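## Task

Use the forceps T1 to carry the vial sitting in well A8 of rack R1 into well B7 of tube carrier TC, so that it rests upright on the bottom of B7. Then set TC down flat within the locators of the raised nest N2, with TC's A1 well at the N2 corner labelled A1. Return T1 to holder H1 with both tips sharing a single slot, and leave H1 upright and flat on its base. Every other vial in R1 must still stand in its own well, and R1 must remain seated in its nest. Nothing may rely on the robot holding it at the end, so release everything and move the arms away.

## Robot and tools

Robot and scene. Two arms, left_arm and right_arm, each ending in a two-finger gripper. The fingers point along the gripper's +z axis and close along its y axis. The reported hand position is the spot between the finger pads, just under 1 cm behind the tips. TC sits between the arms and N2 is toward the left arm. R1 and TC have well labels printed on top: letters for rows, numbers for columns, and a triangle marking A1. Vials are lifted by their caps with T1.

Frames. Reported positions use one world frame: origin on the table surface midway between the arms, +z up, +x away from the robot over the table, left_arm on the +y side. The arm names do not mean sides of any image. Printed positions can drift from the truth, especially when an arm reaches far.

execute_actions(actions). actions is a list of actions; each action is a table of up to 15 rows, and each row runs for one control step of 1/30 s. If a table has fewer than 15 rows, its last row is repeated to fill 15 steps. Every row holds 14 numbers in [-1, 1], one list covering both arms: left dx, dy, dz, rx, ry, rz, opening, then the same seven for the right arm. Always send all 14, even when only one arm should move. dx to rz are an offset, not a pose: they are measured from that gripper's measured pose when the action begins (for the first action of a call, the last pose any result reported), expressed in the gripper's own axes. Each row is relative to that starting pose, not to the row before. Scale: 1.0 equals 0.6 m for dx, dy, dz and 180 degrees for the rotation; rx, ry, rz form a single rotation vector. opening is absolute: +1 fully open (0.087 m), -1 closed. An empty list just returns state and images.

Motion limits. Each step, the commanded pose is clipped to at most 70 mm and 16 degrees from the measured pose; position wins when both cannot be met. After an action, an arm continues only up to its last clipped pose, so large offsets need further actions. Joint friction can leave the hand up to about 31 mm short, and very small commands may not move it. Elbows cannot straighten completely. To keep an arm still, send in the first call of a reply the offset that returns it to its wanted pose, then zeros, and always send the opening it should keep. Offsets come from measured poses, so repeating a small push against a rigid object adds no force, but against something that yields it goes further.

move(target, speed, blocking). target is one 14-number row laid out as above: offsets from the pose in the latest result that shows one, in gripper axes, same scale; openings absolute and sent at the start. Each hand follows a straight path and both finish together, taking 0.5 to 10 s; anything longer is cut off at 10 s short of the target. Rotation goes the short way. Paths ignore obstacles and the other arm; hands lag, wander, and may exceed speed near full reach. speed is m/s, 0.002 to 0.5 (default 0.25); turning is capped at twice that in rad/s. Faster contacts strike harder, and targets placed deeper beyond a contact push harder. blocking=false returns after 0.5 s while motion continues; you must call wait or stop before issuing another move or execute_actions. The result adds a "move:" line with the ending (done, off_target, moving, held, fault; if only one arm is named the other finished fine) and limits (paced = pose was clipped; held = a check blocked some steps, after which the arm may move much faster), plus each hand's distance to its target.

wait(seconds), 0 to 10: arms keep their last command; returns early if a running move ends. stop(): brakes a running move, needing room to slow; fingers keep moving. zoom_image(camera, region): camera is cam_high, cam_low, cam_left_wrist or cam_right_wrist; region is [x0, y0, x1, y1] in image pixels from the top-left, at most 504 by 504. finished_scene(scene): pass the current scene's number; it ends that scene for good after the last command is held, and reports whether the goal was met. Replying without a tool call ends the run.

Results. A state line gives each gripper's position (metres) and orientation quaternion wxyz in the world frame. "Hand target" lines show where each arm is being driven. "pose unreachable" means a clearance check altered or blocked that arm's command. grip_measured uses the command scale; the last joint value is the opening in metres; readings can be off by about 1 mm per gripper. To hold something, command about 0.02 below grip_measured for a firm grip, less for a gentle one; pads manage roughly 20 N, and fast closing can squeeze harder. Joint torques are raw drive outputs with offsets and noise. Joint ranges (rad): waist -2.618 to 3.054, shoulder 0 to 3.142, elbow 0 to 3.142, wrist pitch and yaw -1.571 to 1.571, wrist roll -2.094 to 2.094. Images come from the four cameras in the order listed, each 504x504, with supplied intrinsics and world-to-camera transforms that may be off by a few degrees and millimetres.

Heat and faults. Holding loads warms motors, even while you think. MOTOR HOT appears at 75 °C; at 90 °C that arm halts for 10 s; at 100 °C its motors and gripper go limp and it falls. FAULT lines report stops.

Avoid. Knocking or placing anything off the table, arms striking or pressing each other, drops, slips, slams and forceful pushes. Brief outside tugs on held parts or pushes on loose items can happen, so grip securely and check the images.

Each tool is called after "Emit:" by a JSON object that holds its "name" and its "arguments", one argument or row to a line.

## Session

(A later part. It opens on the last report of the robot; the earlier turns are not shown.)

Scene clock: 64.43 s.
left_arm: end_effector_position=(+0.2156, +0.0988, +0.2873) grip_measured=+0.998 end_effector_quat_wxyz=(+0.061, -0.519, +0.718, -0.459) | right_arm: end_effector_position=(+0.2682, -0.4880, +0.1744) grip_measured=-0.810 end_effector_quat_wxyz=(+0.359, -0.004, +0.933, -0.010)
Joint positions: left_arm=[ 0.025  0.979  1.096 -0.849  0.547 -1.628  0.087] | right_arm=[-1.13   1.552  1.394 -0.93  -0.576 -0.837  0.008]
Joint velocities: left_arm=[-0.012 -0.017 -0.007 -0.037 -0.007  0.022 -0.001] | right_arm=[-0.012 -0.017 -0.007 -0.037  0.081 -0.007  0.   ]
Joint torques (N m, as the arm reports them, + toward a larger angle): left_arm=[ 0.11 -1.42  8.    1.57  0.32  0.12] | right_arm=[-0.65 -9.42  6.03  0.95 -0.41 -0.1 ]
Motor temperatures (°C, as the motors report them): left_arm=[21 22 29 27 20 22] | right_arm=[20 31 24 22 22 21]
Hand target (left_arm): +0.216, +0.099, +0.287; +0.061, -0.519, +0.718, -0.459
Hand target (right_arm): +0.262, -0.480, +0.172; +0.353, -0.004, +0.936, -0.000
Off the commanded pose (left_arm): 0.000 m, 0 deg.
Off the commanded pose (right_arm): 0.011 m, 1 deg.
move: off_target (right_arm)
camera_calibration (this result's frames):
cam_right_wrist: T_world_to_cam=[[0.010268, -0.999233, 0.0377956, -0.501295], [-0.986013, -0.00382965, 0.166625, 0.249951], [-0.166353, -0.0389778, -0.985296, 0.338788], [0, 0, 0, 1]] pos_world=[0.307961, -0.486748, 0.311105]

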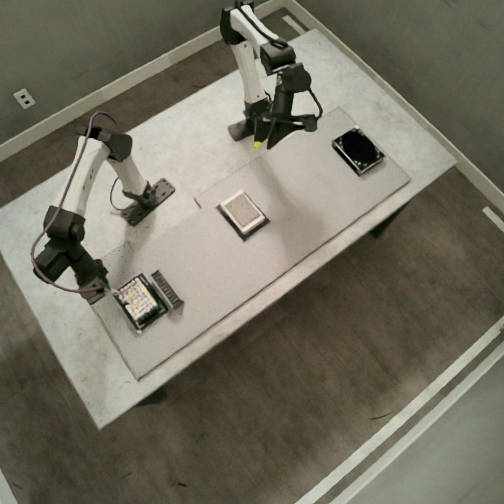

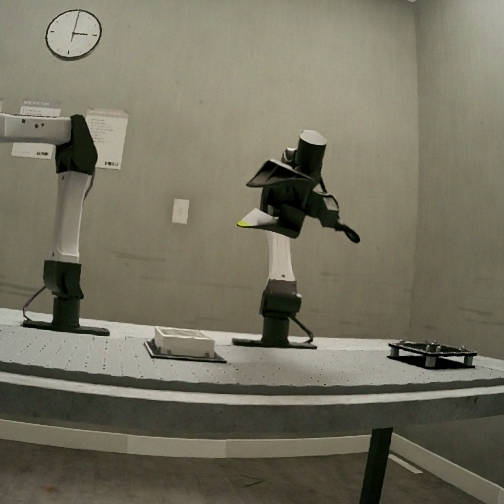

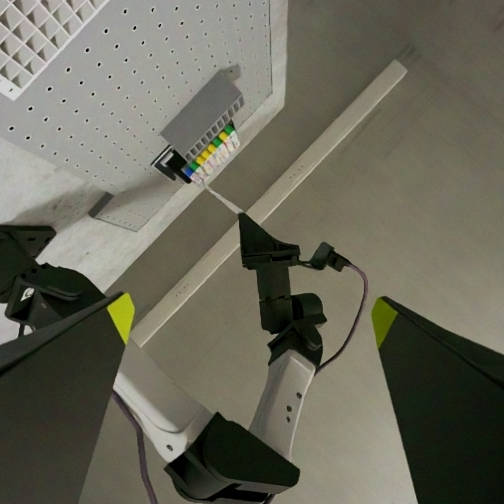

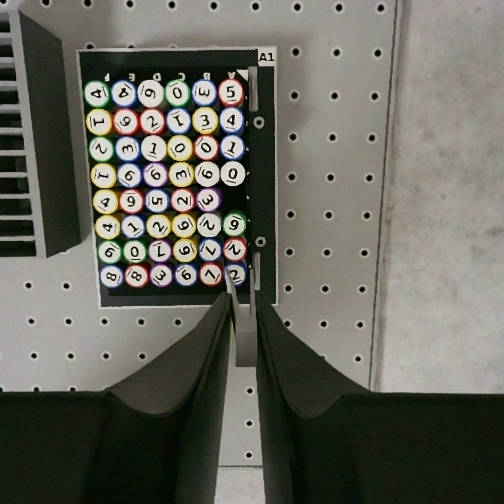

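Emit:
{"name": "move", "arguments": {
  "target": [0,0,0,0,0,0,1,0.010,0.014,-0.004,-0.014,0.011,0.005,-0.81],
  "speed": 0.01
}}

Emit:
{"name": "zoom_image", "arguments": {
  "camera": "cam_right_wrist",
  "region": [170, 170, 310, 310]
}}

Scene clock: 68.03 s.
left_arm: end_effector_position=(+0.2156, +0.0988, +0.2873) grip_measured=+0.998 end_effector_quat_wxyz=(+0.061, -0.519, +0.718, -0.459) | right_arm: end_effector_position=(+0.2625, -0.4800, +0.1707) grip_measured=-0.810 end_effector_quat_wxyz=(+0.347, -0.003, +0.938, +0.005)
Joint positions: left_arm=[ 0.025  0.979  1.096 -0.849  0.547 -1.628  0.087] | right_arm=[-1.13   1.552  1.394 -0.975 -0.576 -0.849  0.008]
Joint velocities: left_arm=[ 0.007  0.017 -0.012 -0.037 -0.007 -0.022  0.001] | right_arm=[-0.002 -0.002 -0.017 -0.037 -0.037  0.081 -0.   ]
Joint torques (N m, as the arm reports them, + toward a larger angle): left_arm=[ 0.02 -1.42  8.06  1.57  0.33  0.09] | right_arm=[-0.72 -6.77  9.65  0.86 -0.37 -0.12]
Motor temperatures (°C, as the motors report them): left_arm=[21 22 30 27 20 22] | right_arm=[20 31 25 22 22 21]
Hand target (left_arm): +0.216, +0.099, +0.287; +0.061, -0.519, +0.718, -0.459
Hand target (right_arm): +0.262, -0.480, +0.172; +0.343, -0.003, +0.939, +0.013
Off the commanded pose (left_arm): 0.000 m, 0 deg.
Off the commanded pose (right_arm): 0.001 m, 1 deg.
move: done
camera_calibration (this result's frames):
cam_right_wrist: T_world_to_cam=[[0.0200178, -0.999768, 0.00789733, -0.490846], [-0.981347, -0.0181371, 0.191385, 0.232612], [-0.191198, -0.0115811, -0.981483, 0.353548], [0, 0, 0, 1]] pos_world=[0.305696, -0.482419, 0.306359]

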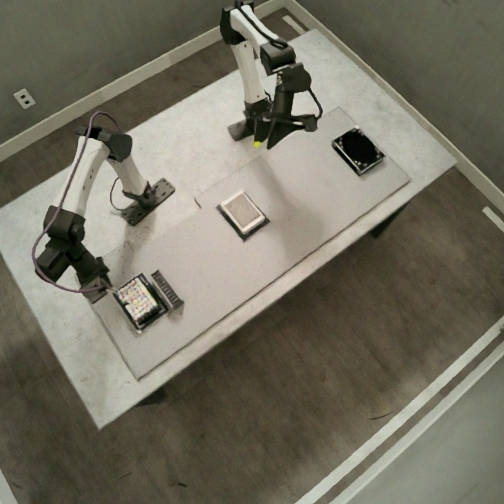

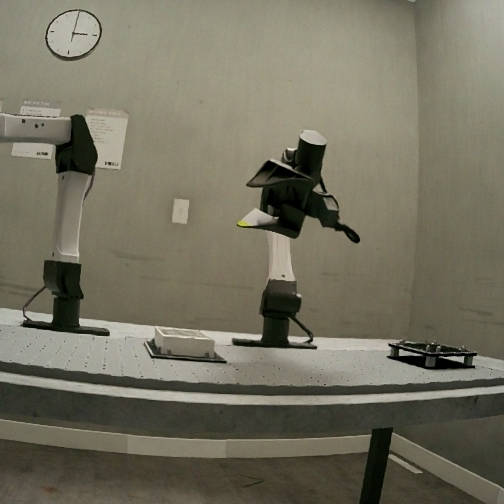

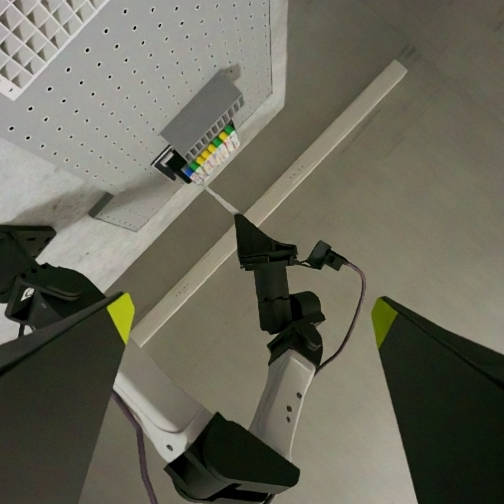

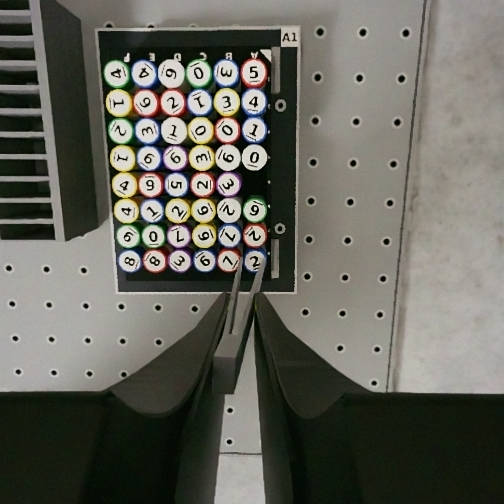

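Region (170, 170, 310, 310) of cam_right_wrist's 504x504 image, scaled by 3.600, with more detail than that image has.

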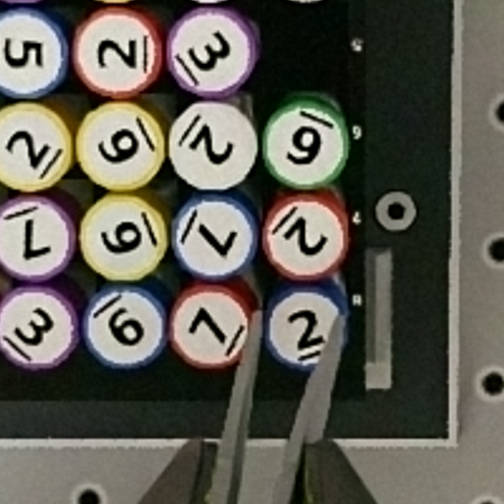

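Emit:
{"name": "move", "arguments": {
  "target": [0,0,0,0,0,0,1,-0.003,-0.008,0.004,0.013,-0.009,-0.005,-0.81],
  "speed": 0.01
}}

Emit:
{"name": "zoom_image", "arguments": {
  "camera": "cam_right_wrist",
  "region": [170, 170, 310, 310]
}}

Emit:
{"name": "zoom_image", "arguments": {
  "camera": "cam_left_wrist",
  "region": [150, 120, 270, 240]
}}

Scene clock: 71.57 s.
left_arm: end_effector_position=(+0.2156, +0.0988, +0.2873) grip_measured=+0.998 end_effector_quat_wxyz=(+0.061, -0.519, +0.718, -0.459) | right_arm: end_effector_position=(+0.2680, -0.4879, +0.1730) grip_measured=-0.810 end_effector_quat_wxyz=(+0.361, -0.008, +0.932, -0.015)
Joint positions: left_arm=[ 0.025  0.979  1.096 -0.849  0.547 -1.628  0.087] | right_arm=[-1.13   1.541  1.374 -0.91  -0.576 -0.843  0.008]
Joint velocities: left_arm=[-0.007 -0.012  0.002  0.066  0.081 -0.007 -0.   ] | right_arm=[-0.007 -0.012  0.002 -0.022  0.066 -0.051 -0.002]
Joint torques (N m, as the arm reports them, + toward a larger angle): left_arm=[ 0.06 -1.48  8.03  1.6   0.31  0.1 ] | right_arm=[-0.46 -9.41  5.27  1.35 -0.26  0.09]
Motor temperatures (°C, as the motors report them): left_arm=[21 22 30 27 20 22] | right_arm=[20 31 25 22 22 21]
Hand target (left_arm): +0.216, +0.099, +0.287; +0.061, -0.519, +0.718, -0.459
Hand target (right_arm): +0.265, -0.485, +0.170; +0.360, -0.003, +0.933, -0.017
Off the commanded pose (left_arm): 0.000 m, 0 deg.
Off the commanded pose (right_arm): 0.005 m, 1 deg.
move: done
camera_calibration (this result's frames):
cam_right_wrist: T_world_to_cam=[[0.0142517, -0.998636, 0.0502226, -0.504034], [-0.98692, -0.00598268, 0.161099, 0.250081], [-0.160579, -0.0518616, -0.98566, 0.329629], [0, 0, 0, 1]] pos_world=[0.306925, -0.484755, 0.309928]

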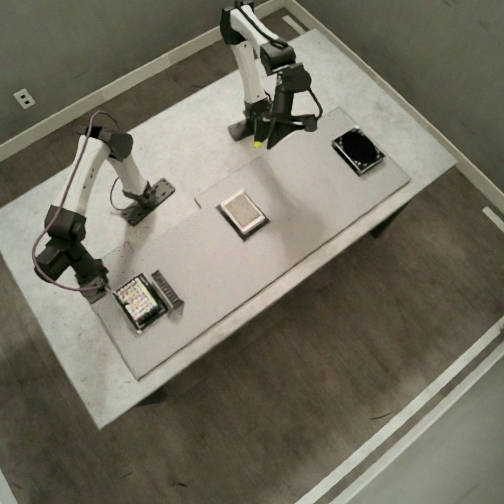

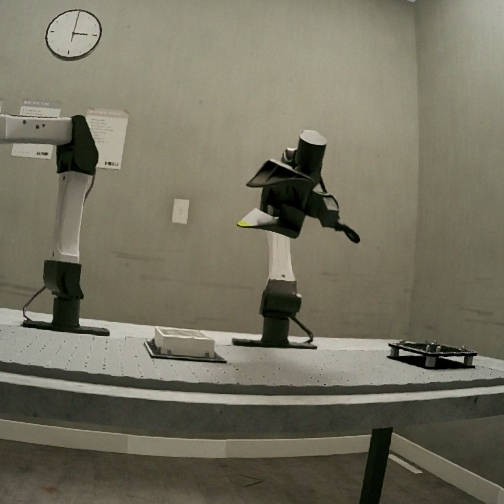

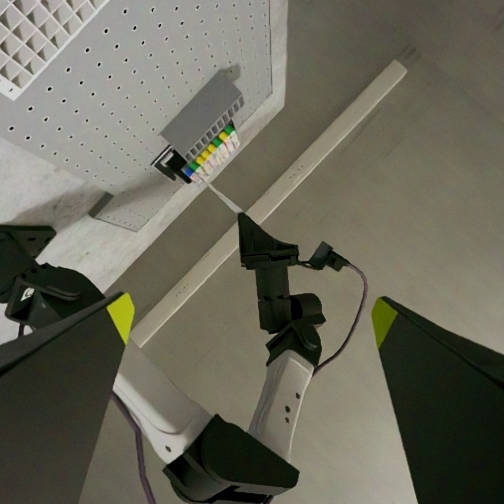

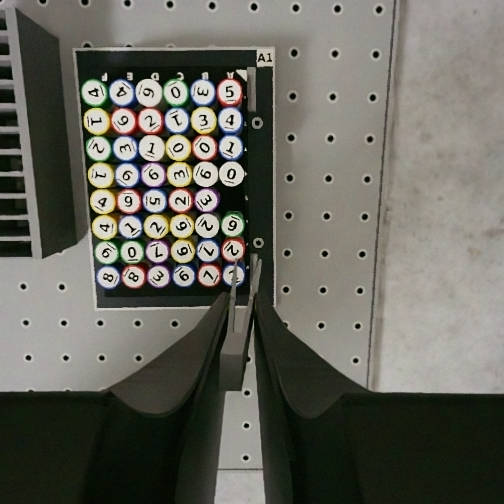

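Region (170, 170, 310, 310) of cam_right_wrist's 504x504 image, scaled by 3.600, with more detail than that image has.

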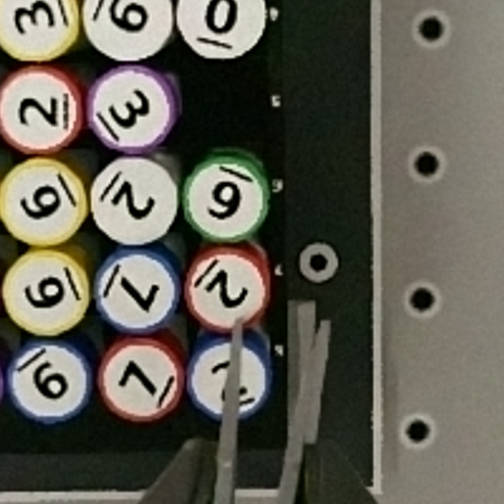

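Region (150, 120, 270, 240) of cam_left_wrist's 504x504 image, scaled by 4.200, with more detail than that image has.

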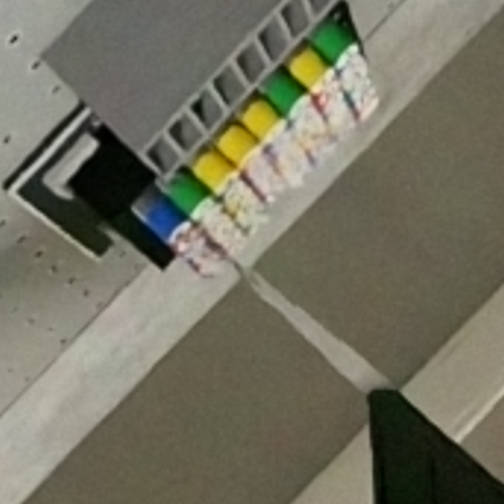

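Emit:
{"name": "move", "arguments": {
  "target": [0,0,0,0,0,0,1,-0.012,0.014,-0.030,-0.016,0.012,0.008,-0.89],
  "speed": 0.015
}}

Emit:
{"name": "move", "arguments": {
  "target": [0,0,0,0,0,0,1,0,0,0,0,0,0,-0.78]
}}

Emit:
{"name": "zoom_image", "arguments": {
  "camera": "cam_right_wrist",
  "region": [170, 170, 310, 310]
}}

Emit:
{"name": "zoom_image", "arguments": {
  "camera": "cam_left_wrist",
  "region": [150, 120, 270, 240]
}}

Scene clock: 74.73 s.
left_arm: end_effector_position=(+0.2156, +0.0988, +0.2873) grip_measured=+0.998 end_effector_quat_wxyz=(+0.061, -0.519, +0.718, -0.459) | right_arm: end_effector_position=(+0.2608, -0.4777, +0.1951) grip_measured=-0.889 end_effector_quat_wxyz=(+0.350, -0.005, +0.937, -0.000)
Joint positions: left_arm=[ 0.025  0.979  1.096 -0.849  0.547 -1.628  0.087] | right_arm=[-1.13   1.541  1.477 -1.055 -0.576 -0.85   0.005]
Joint velocities: left_arm=[ 0.007 -0.017 -0.007  0.022 -0.051 -0.007 -0.002] | right_arm=[-0.002 -0.007  0.007 -0.066 -0.066  0.007  0.001]
Joint torques (N m, as the arm reports them, + toward a larger angle): left_arm=[ 0.09 -1.44  8.06  1.6   0.32  0.1 ] | right_arm=[-0.7  -5.42  9.06  1.01 -0.42 -0.17]
Motor temperatures (°C, as the motors report them): left_arm=[21 22 30 27 20 22] | right_arm=[20 31 25 22 22 21]
Hand target (left_arm): +0.216, +0.099, +0.287; +0.061, -0.519, +0.718, -0.459
Hand target (right_arm): +0.261, -0.479, +0.191; +0.344, -0.004, +0.939, +0.012
Off the commanded pose (left_arm): 0.000 m, 0 deg.
Off the commanded pose (right_arm): 0.004 m, 2 deg.
move: done
camera_calibration (this result's frames):
cam_right_wrist: T_world_to_cam=[[0.0207799, -0.999587, 0.0198476, -0.491071], [-0.98274, -0.0167717, 0.184228, 0.228778], [-0.183819, -0.0233333, -0.982683, 0.369936], [0, 0, 0, 1]] pos_world=[0.303035, -0.4784, 0.331129]

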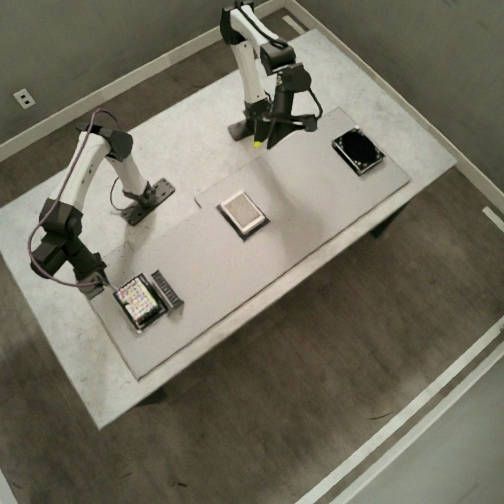

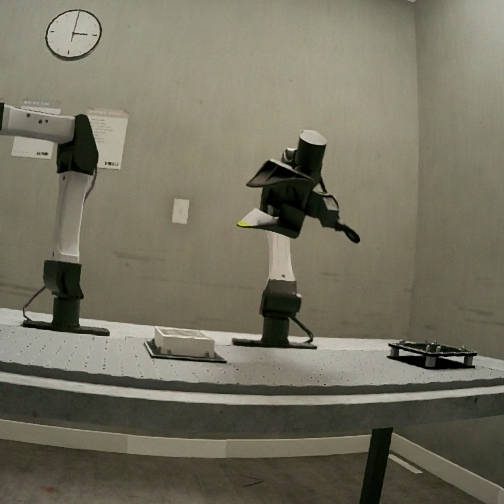

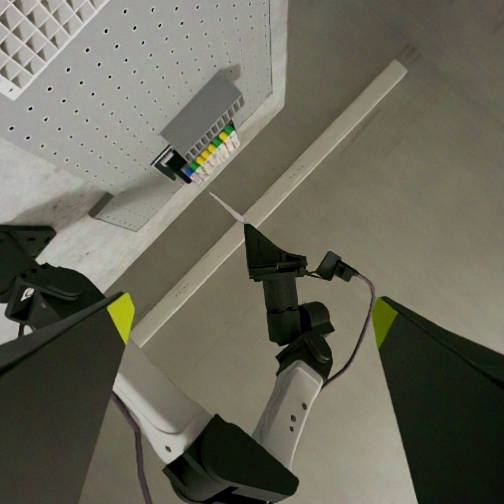

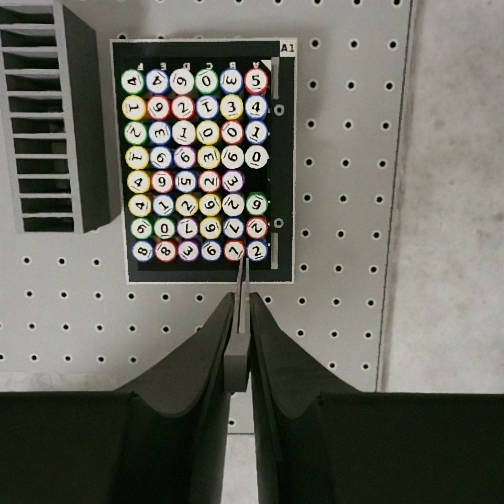

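Scene clock: 75.23 s.
left_arm: end_effector_position=(+0.2156, +0.0988, +0.2873) grip_measured=+0.998 end_effector_quat_wxyz=(+0.061, -0.519, +0.718, -0.459) | right_arm: end_effector_position=(+0.2608, -0.4776, +0.1951) grip_measured=-0.780 end_effector_quat_wxyz=(+0.350, -0.005, +0.937, -0.000)
Joint positions: left_arm=[ 0.025  0.979  1.096 -0.849  0.547 -1.628  0.087] | right_arm=[-1.13   1.541  1.477 -1.056 -0.576 -0.85   0.01 ]
Joint velocities: left_arm=[ 0.002 -0.012 -0.012 -0.007  0.037  0.051  0.   ] | right_arm=[-0.007  0.002  0.007 -0.081 -0.007  0.037  0.001]
Joint torques (N m, as the arm reports them, + toward a larger angle): left_arm=[ 0.08 -1.47  8.05  1.59  0.33  0.1 ] | right_arm=[-0.64 -7.71  7.48  1.17 -0.39 -0.08]
Motor temperatures (°C, as the motors report them): left_arm=[21 22 30 27 20 22] | right_arm=[20 31 25 22 22 21]
Hand target (left_arm): +0.216, +0.099, +0.287; +0.061, -0.519, +0.718, -0.459
Hand target (right_arm): +0.261, -0.478, +0.195; +0.350, -0.005, +0.937, -0.000
Off the commanded pose (left_arm): 0.000 m, 0 deg.
Off the commanded pose (right_arm): 0.000 m, 0 deg.
move: done
camera_calibration (this result's frames):
cam_right_wrist: T_world_to_cam=[[0.0207841, -0.999593, 0.0195275, -0.49094], [-0.982701, -0.0168299, 0.184433, 0.228659], [-0.184029, -0.0230229, -0.982651, 0.370096], [0, 0, 0, 1]] pos_world=[0.303016, -0.478371, 0.33109]

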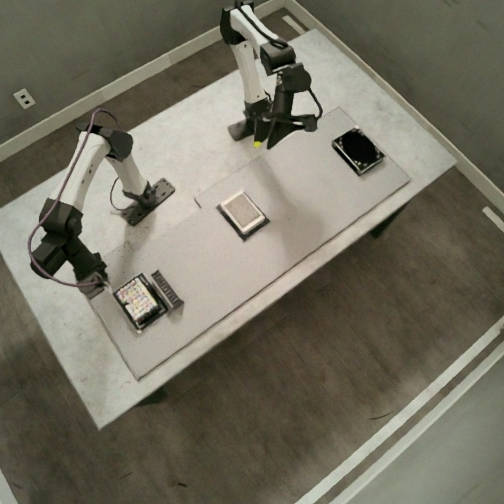

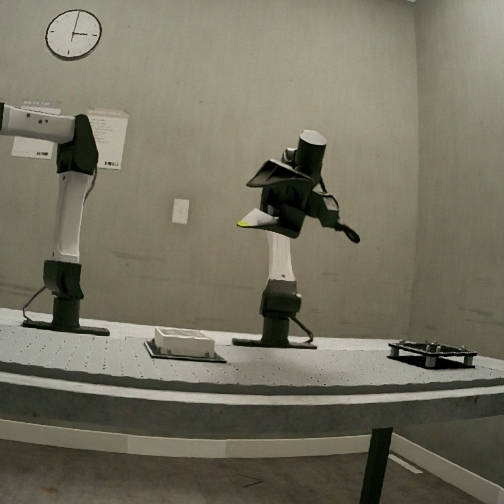

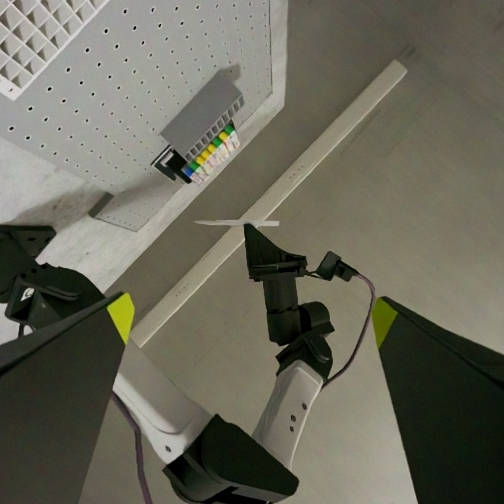

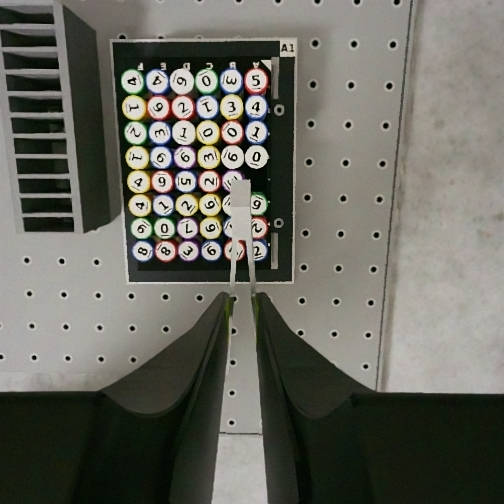

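Region (170, 170, 310, 310) of cam_right_wrist's 504x504 image, scaled by 3.600, with more detail than that image has.

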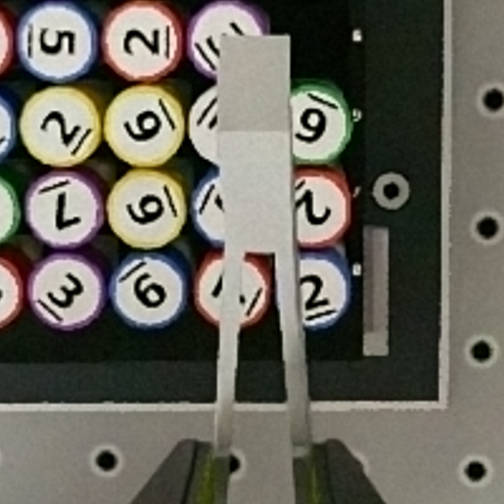

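Region (150, 120, 270, 240) of cam_left_wrist's 504x504 image, scaled by 4.200, with more detail than that image has.

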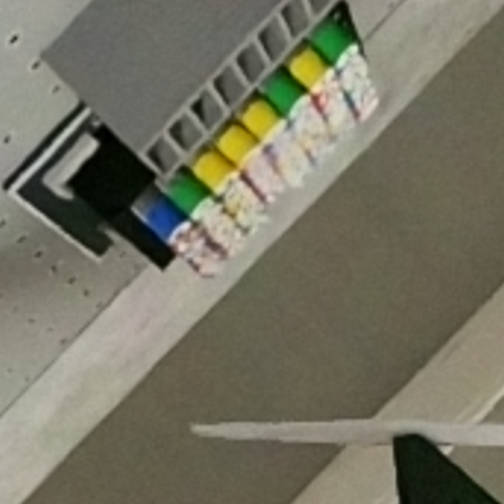

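It's rotating; clamp.

Emit:
{"name": "move", "arguments": {
  "target": [0,0,0,0,0,0,1,0,0,0,0,0,0,-0.86]
}}

Scene clock: 76.27 s.
left_arm: end_effector_position=(+0.2156, +0.0988, +0.2873) grip_measured=+0.998 end_effector_quat_wxyz=(+0.061, -0.519, +0.718, -0.459) | right_arm: end_effector_position=(+0.2608, -0.4776, +0.1951) grip_measured=-0.860 end_effector_quat_wxyz=(+0.350, -0.005, +0.937, -0.000)
Joint positions: left_arm=[ 0.025  0.979  1.096 -0.849  0.547 -1.628  0.087] | right_arm=[-1.13   1.541  1.477 -1.056 -0.576 -0.85   0.006]
Joint velocities: left_arm=[ 0.002 -0.007  0.007  0.022 -0.037 -0.037 -0.002] | right_arm=[ 0.002  0.002 -0.002 -0.066 -0.11   0.022  0.   ]
Joint torques (N m, as the arm reports them, + toward a larger angle): left_arm=[ 0.01 -1.47  7.98  1.6   0.32  0.09] | right_arm=[-0.58 -7.78  7.13  1.12 -0.37 -0.08]
Motor temperatures (°C, as the motors report them): left_arm=[21 22 30 27 20 22] | right_arm=[20 31 25 22 22 21]
Hand target (left_arm): +0.216, +0.099, +0.287; +0.061, -0.519, +0.718, -0.459
Hand target (right_arm): +0.261, -0.478, +0.195; +0.350, -0.005, +0.937, -0.000
Off the commanded pose (left_arm): 0.000 m, 0 deg.
Off the commanded pose (right_arm): 0.000 m, 0 deg.
move: done
camera_calibration (this result's frames):
cam_right_wrist: T_world_to_cam=[[0.0207841, -0.999593, 0.0195275, -0.49094], [-0.982701, -0.0168299, 0.184433, 0.228659], [-0.184029, -0.0230229, -0.982651, 0.370096], [0, 0, 0, 1]] pos_world=[0.303016, -0.478371, 0.33109]

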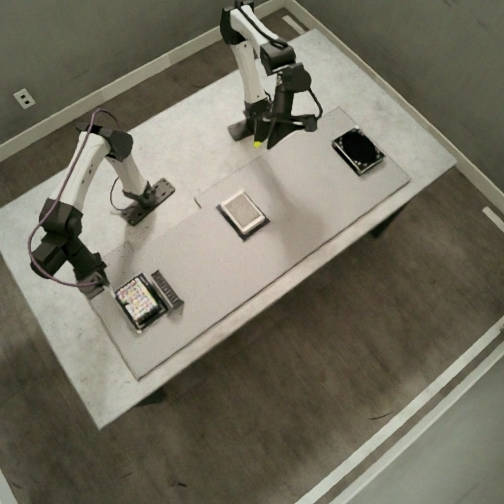

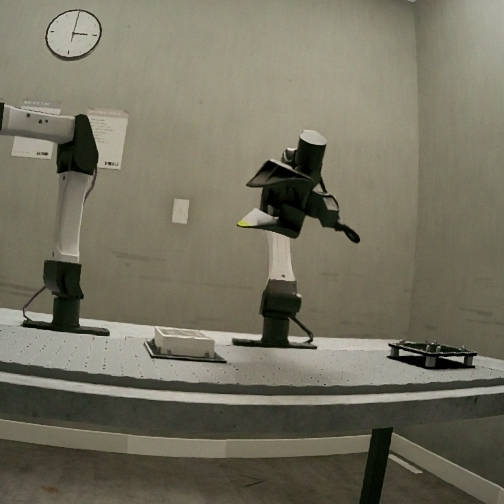

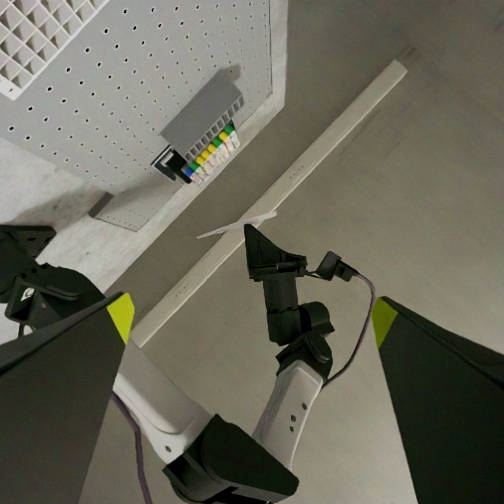

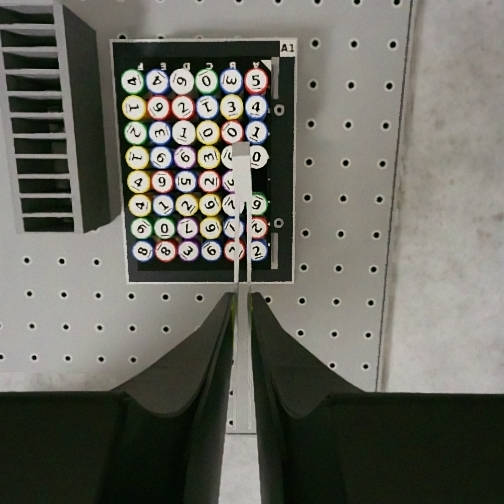

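Emit:
{"name": "move", "arguments": {
  "target": [0,0,0,0,0,0,1,-0.021,-0.010,-0.015,0.245,-0.305,0.089,-0.86],
  "speed": 0.08
}}

Scene clock: 85.87 s.
left_arm: end_effector_position=(+0.2156, +0.0988, +0.2873) grip_measured=+0.998 end_effector_quat_wxyz=(+0.061, -0.519, +0.718, -0.459) | right_arm: end_effector_position=(+0.2632, -0.4845, +0.2272) grip_measured=-0.860 end_effector_quat_wxyz=(+0.710, +0.233, +0.593, -0.300)
Joint positions: left_arm=[ 0.025  0.979  1.096 -0.849  0.547 -1.628  0.087] | right_arm=[-0.941  0.987  0.284  0.892 -0.013 -0.023  0.006]
Joint velocities: left_arm=[ 0.007 -0.007 -0.002  0.007  0.037 -0.007 -0.   ] | right_arm=[-0.007  0.002 -0.002  0.022  0.007 -0.037  0.001]
Joint torques (N m, as the arm reports them, + toward a larger angle): left_arm=[ 0.13 -1.53  8.03  1.56  0.34  0.08] | right_arm=[ 0.19 -0.79  5.46  1.99  0.03  0.  ]
Motor temperatures (°C, as the motors report them): left_arm=[21 22 30 28 20 22] | right_arm=[20 30 25 24 21 21]
Hand target (left_arm): +0.216, +0.099, +0.287; +0.061, -0.519, +0.718, -0.459
Hand target (right_arm): +0.264, -0.483, +0.211; +0.701, +0.242, +0.603, -0.292
Off the commanded pose (left_arm): 0.000 m, 0 deg.
Off the commanded pose (right_arm): 0.017 m, 2 deg.
move: off_target (right_arm)
camera_calibration (this result's frames):
cam_right_wrist: T_world_to_cam=[[-0.706901, -0.706041, 0.0423952, -0.169906], [-0.484166, 0.439319, -0.756691, 0.528614], [0.51563, -0.555432, -0.652396, -0.115202], [0, 0, 0, 1]] pos_world=[0.195231, -0.416178, 0.332044]

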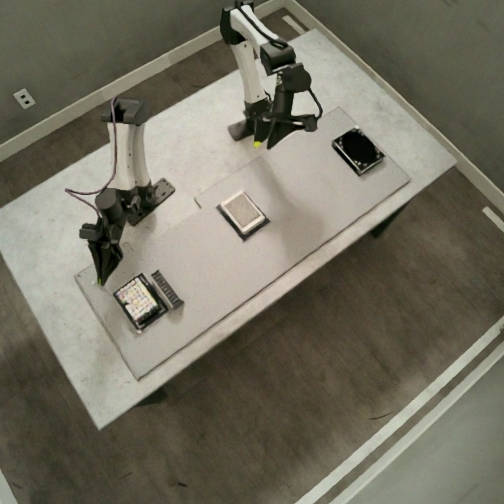

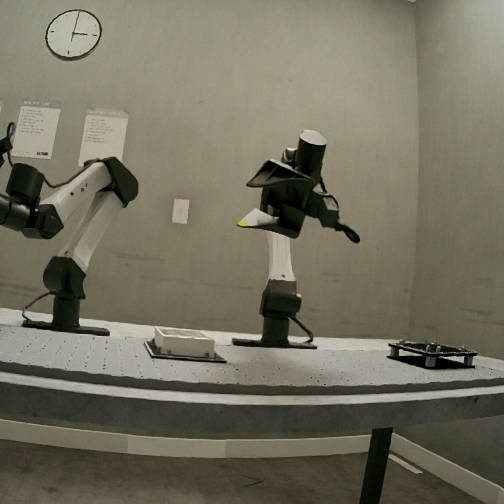

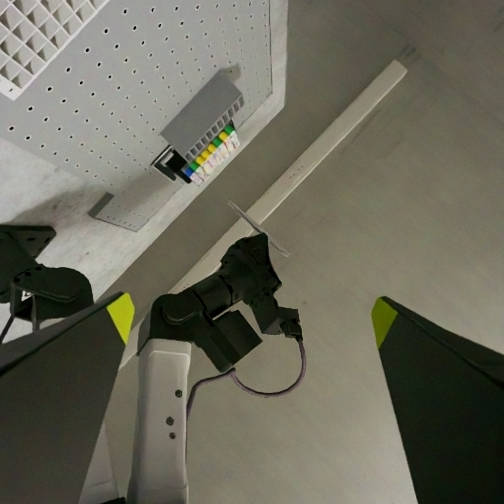

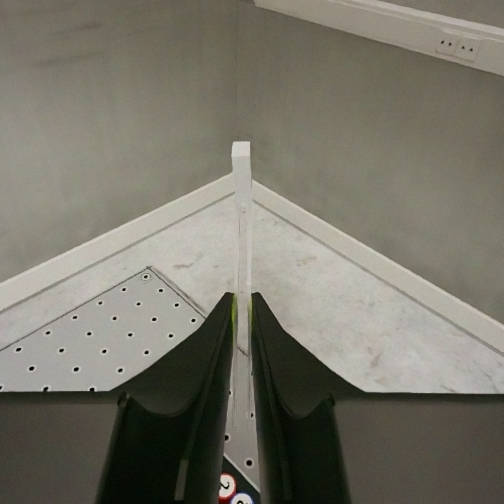

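Emit:
{"name": "move", "arguments": {
  "target": [0,0,0,0,0,0,1,0.071,0,-0.030,0,0.008,0,-0.83],
  "speed": 0.03
}}

Emit:
{"name": "zoom_image", "arguments": {
  "camera": "cam_left_wrist",
  "region": [150, 120, 270, 240]
}}

Scene clock: 88.57 s.
left_arm: end_effector_position=(+0.2156, +0.0988, +0.2873) grip_measured=+0.998 end_effector_quat_wxyz=(+0.061, -0.519, +0.718, -0.459) | right_arm: end_effector_position=(+0.2579, -0.4794, +0.1946) grip_measured=-0.830 end_effector_quat_wxyz=(+0.709, +0.234, +0.594, -0.300)
Joint positions: left_arm=[ 0.025  0.979  1.096 -0.849  0.547 -1.628  0.087] | right_arm=[-0.941  1.08   0.168  1.1   -0.012 -0.023  0.007]
Joint velocities: left_arm=[-0.012 -0.002 -0.002  0.007  0.051 -0.037 -0.001] | right_arm=[-0.007 -0.007 -0.007  0.095 -0.051  0.051  0.001]
Joint torques (N m, as the arm reports them, + toward a larger angle): left_arm=[-0.01 -1.53  8.02  1.59  0.31  0.1 ] | right_arm=[-0.87 -0.9   4.81  2.01 -0.1  -0.05]
Motor temperatures (°C, as the motors report them): left_arm=[21 22 30 28 20 22] | right_arm=[20 30 25 24 21 21]
Hand target (left_arm): +0.216, +0.099, +0.287; +0.061, -0.519, +0.718, -0.459
Hand target (right_arm): +0.256, -0.478, +0.182; +0.702, +0.237, +0.602, -0.296
Off the commanded pose (left_arm): 0.000 m, 0 deg.
Off the commanded pose (right_arm): 0.013 m, 1 deg.
move: off_target (right_arm)
camera_calibration (this result's frames):
cam_right_wrist: T_world_to_cam=[[-0.707633, -0.70532, 0.0421818, -0.168148], [-0.484779, 0.441203, -0.755202, 0.499991], [0.514048, -0.554854, -0.654134, -0.129906], [0, 0, 0, 1]] pos_world=[0.190176, -0.411275, 0.299711]

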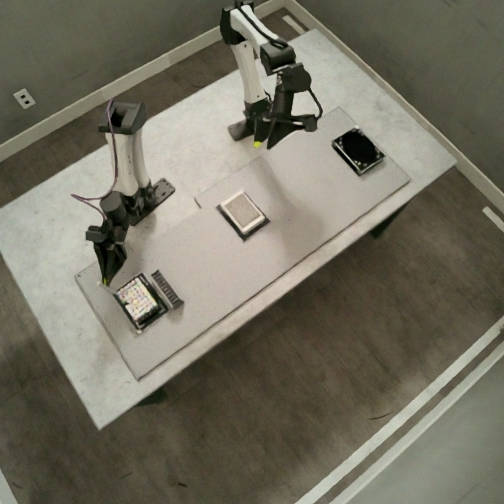

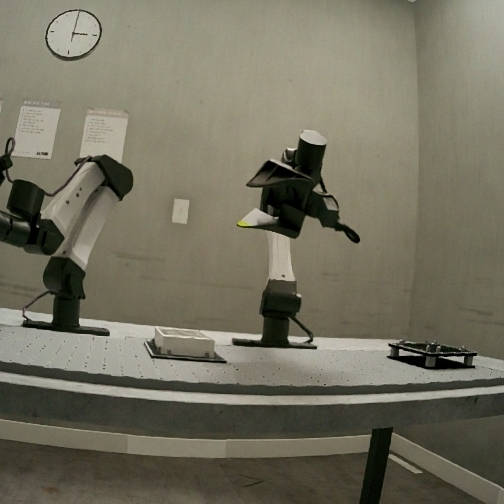

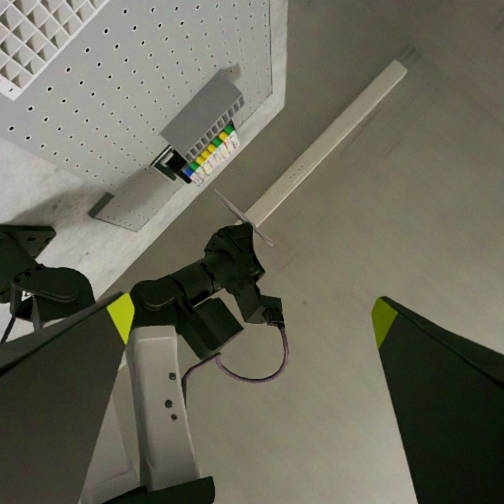

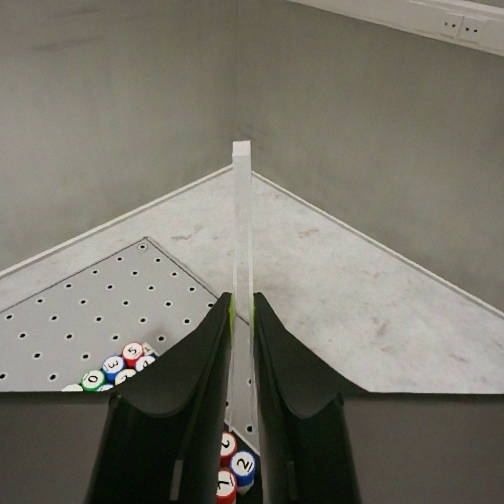

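Region (150, 120, 270, 240) of cam_left_wrist's 504x504 image, scaled by 4.200, with more detail than that image has.

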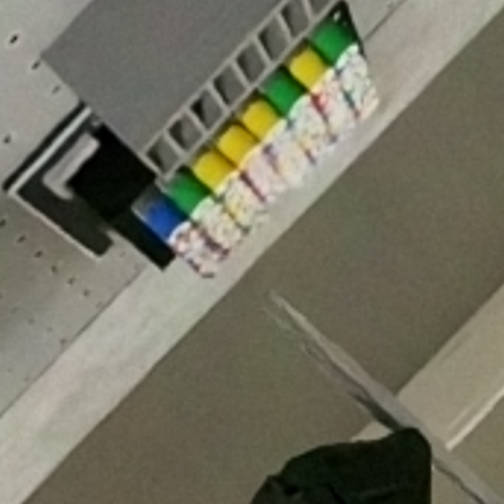

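Emit:
{"name": "move", "arguments": {
  "target": [0,0,0,0,0,0,1,0.042,0,-0.026,0,0.004,0,-0.82],
  "speed": 0.02
}}

Emit:
{"name": "zoom_image", "arguments": {
  "camera": "cam_left_wrist",
  "region": [150, 120, 270, 240]
}}

Emit:
{"name": "zoom_image", "arguments": {
  "camera": "cam_right_wrist",
  "region": [180, 380, 304, 504]
}}

Scene clock: 91.23 s.
left_arm: end_effector_position=(+0.2156, +0.0988, +0.2873) grip_measured=+0.998 end_effector_quat_wxyz=(+0.061, -0.519, +0.718, -0.459) | right_arm: end_effector_position=(+0.2529, -0.4744, +0.1798) grip_measured=-0.820 end_effector_quat_wxyz=(+0.713, +0.232, +0.589, -0.301)
Joint positions: left_arm=[ 0.025  0.979  1.096 -0.849  0.547 -1.628  0.087] | right_arm=[-0.941  1.156  0.097  1.259 -0.012 -0.023  0.008]
Joint velocities: left_arm=[-0.007 -0.012 -0.002 -0.007 -0.037 -0.081 -0.001] | right_arm=[-0.022 -0.007  0.002  0.007 -0.066  0.007 -0.   ]
Joint torques (N m, as the arm reports them, + toward a larger angle): left_arm=[ 0.08 -1.63  7.89  1.58  0.34  0.08] | right_arm=[-0.7  -0.81  4.17  2.01 -0.11 -0.03]
Motor temperatures (°C, as the motors report them): left_arm=[21 22 30 28 20 22] | right_arm=[20 29 25 25 21 21]
Hand target (left_arm): +0.216, +0.099, +0.287; +0.061, -0.519, +0.718, -0.459
Hand target (right_arm): +0.250, -0.472, +0.167; +0.705, +0.236, +0.599, -0.298
Off the commanded pose (left_arm): 0.000 m, 0 deg.
Off the commanded pose (right_arm): 0.013 m, 2 deg.
move: off_target (right_arm)
camera_calibration (this result's frames):
cam_right_wrist: T_world_to_cam=[[-0.708042, -0.70491, 0.0421698, -0.167226], [-0.47741, 0.433818, -0.764122, 0.480324], [0.520343, -0.561162, -0.643692, -0.140681], [0, 0, 0, 1]] pos_world=[0.184111, -0.405198, 0.283523]

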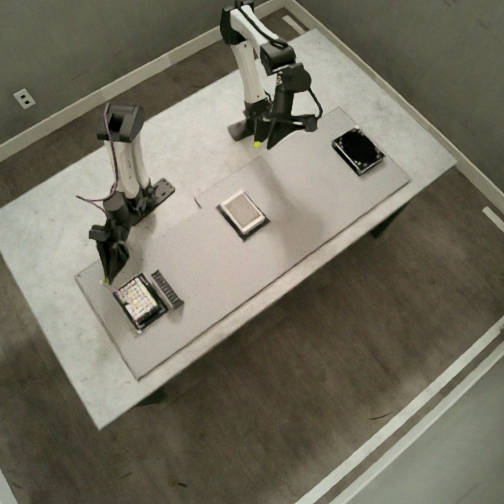

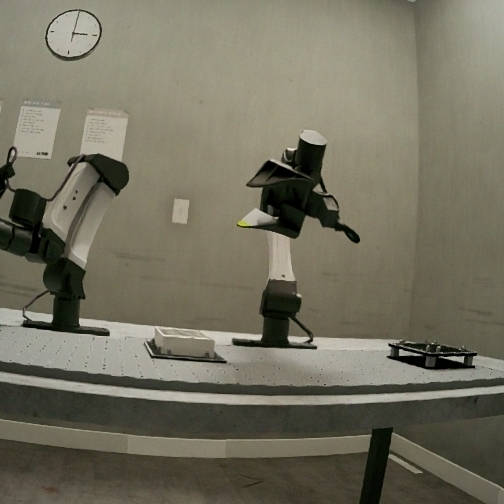

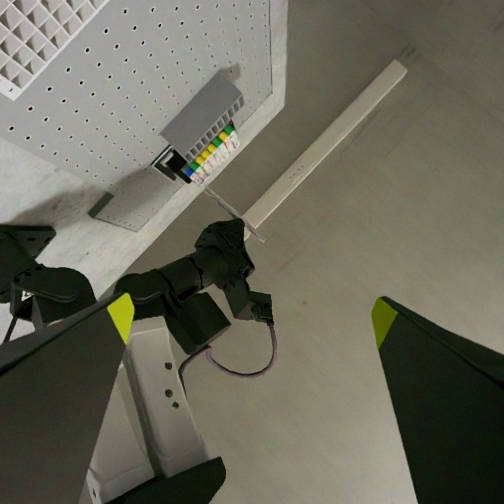

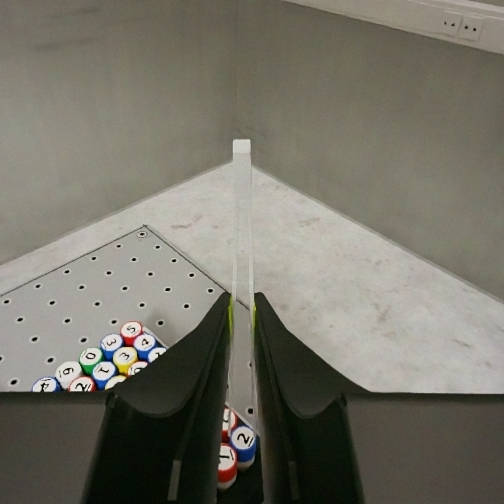

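Region (150, 120, 270, 240) of cam_left_wrist's 504x504 image, scaled by 4.200, with more detail than that image has.

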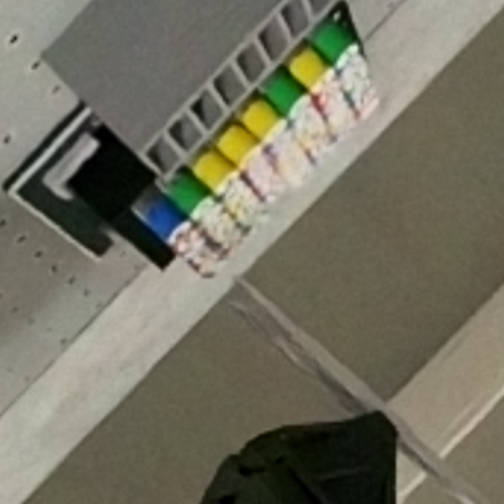

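Region (180, 380, 304, 504) of cam_right_wrist's 504x504 image, scaled by 4.065, with more detail than that image has.

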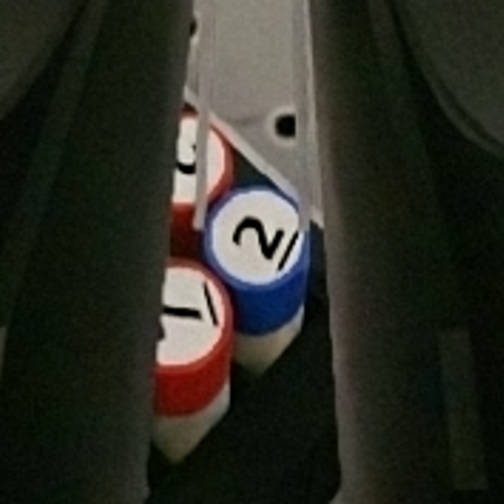

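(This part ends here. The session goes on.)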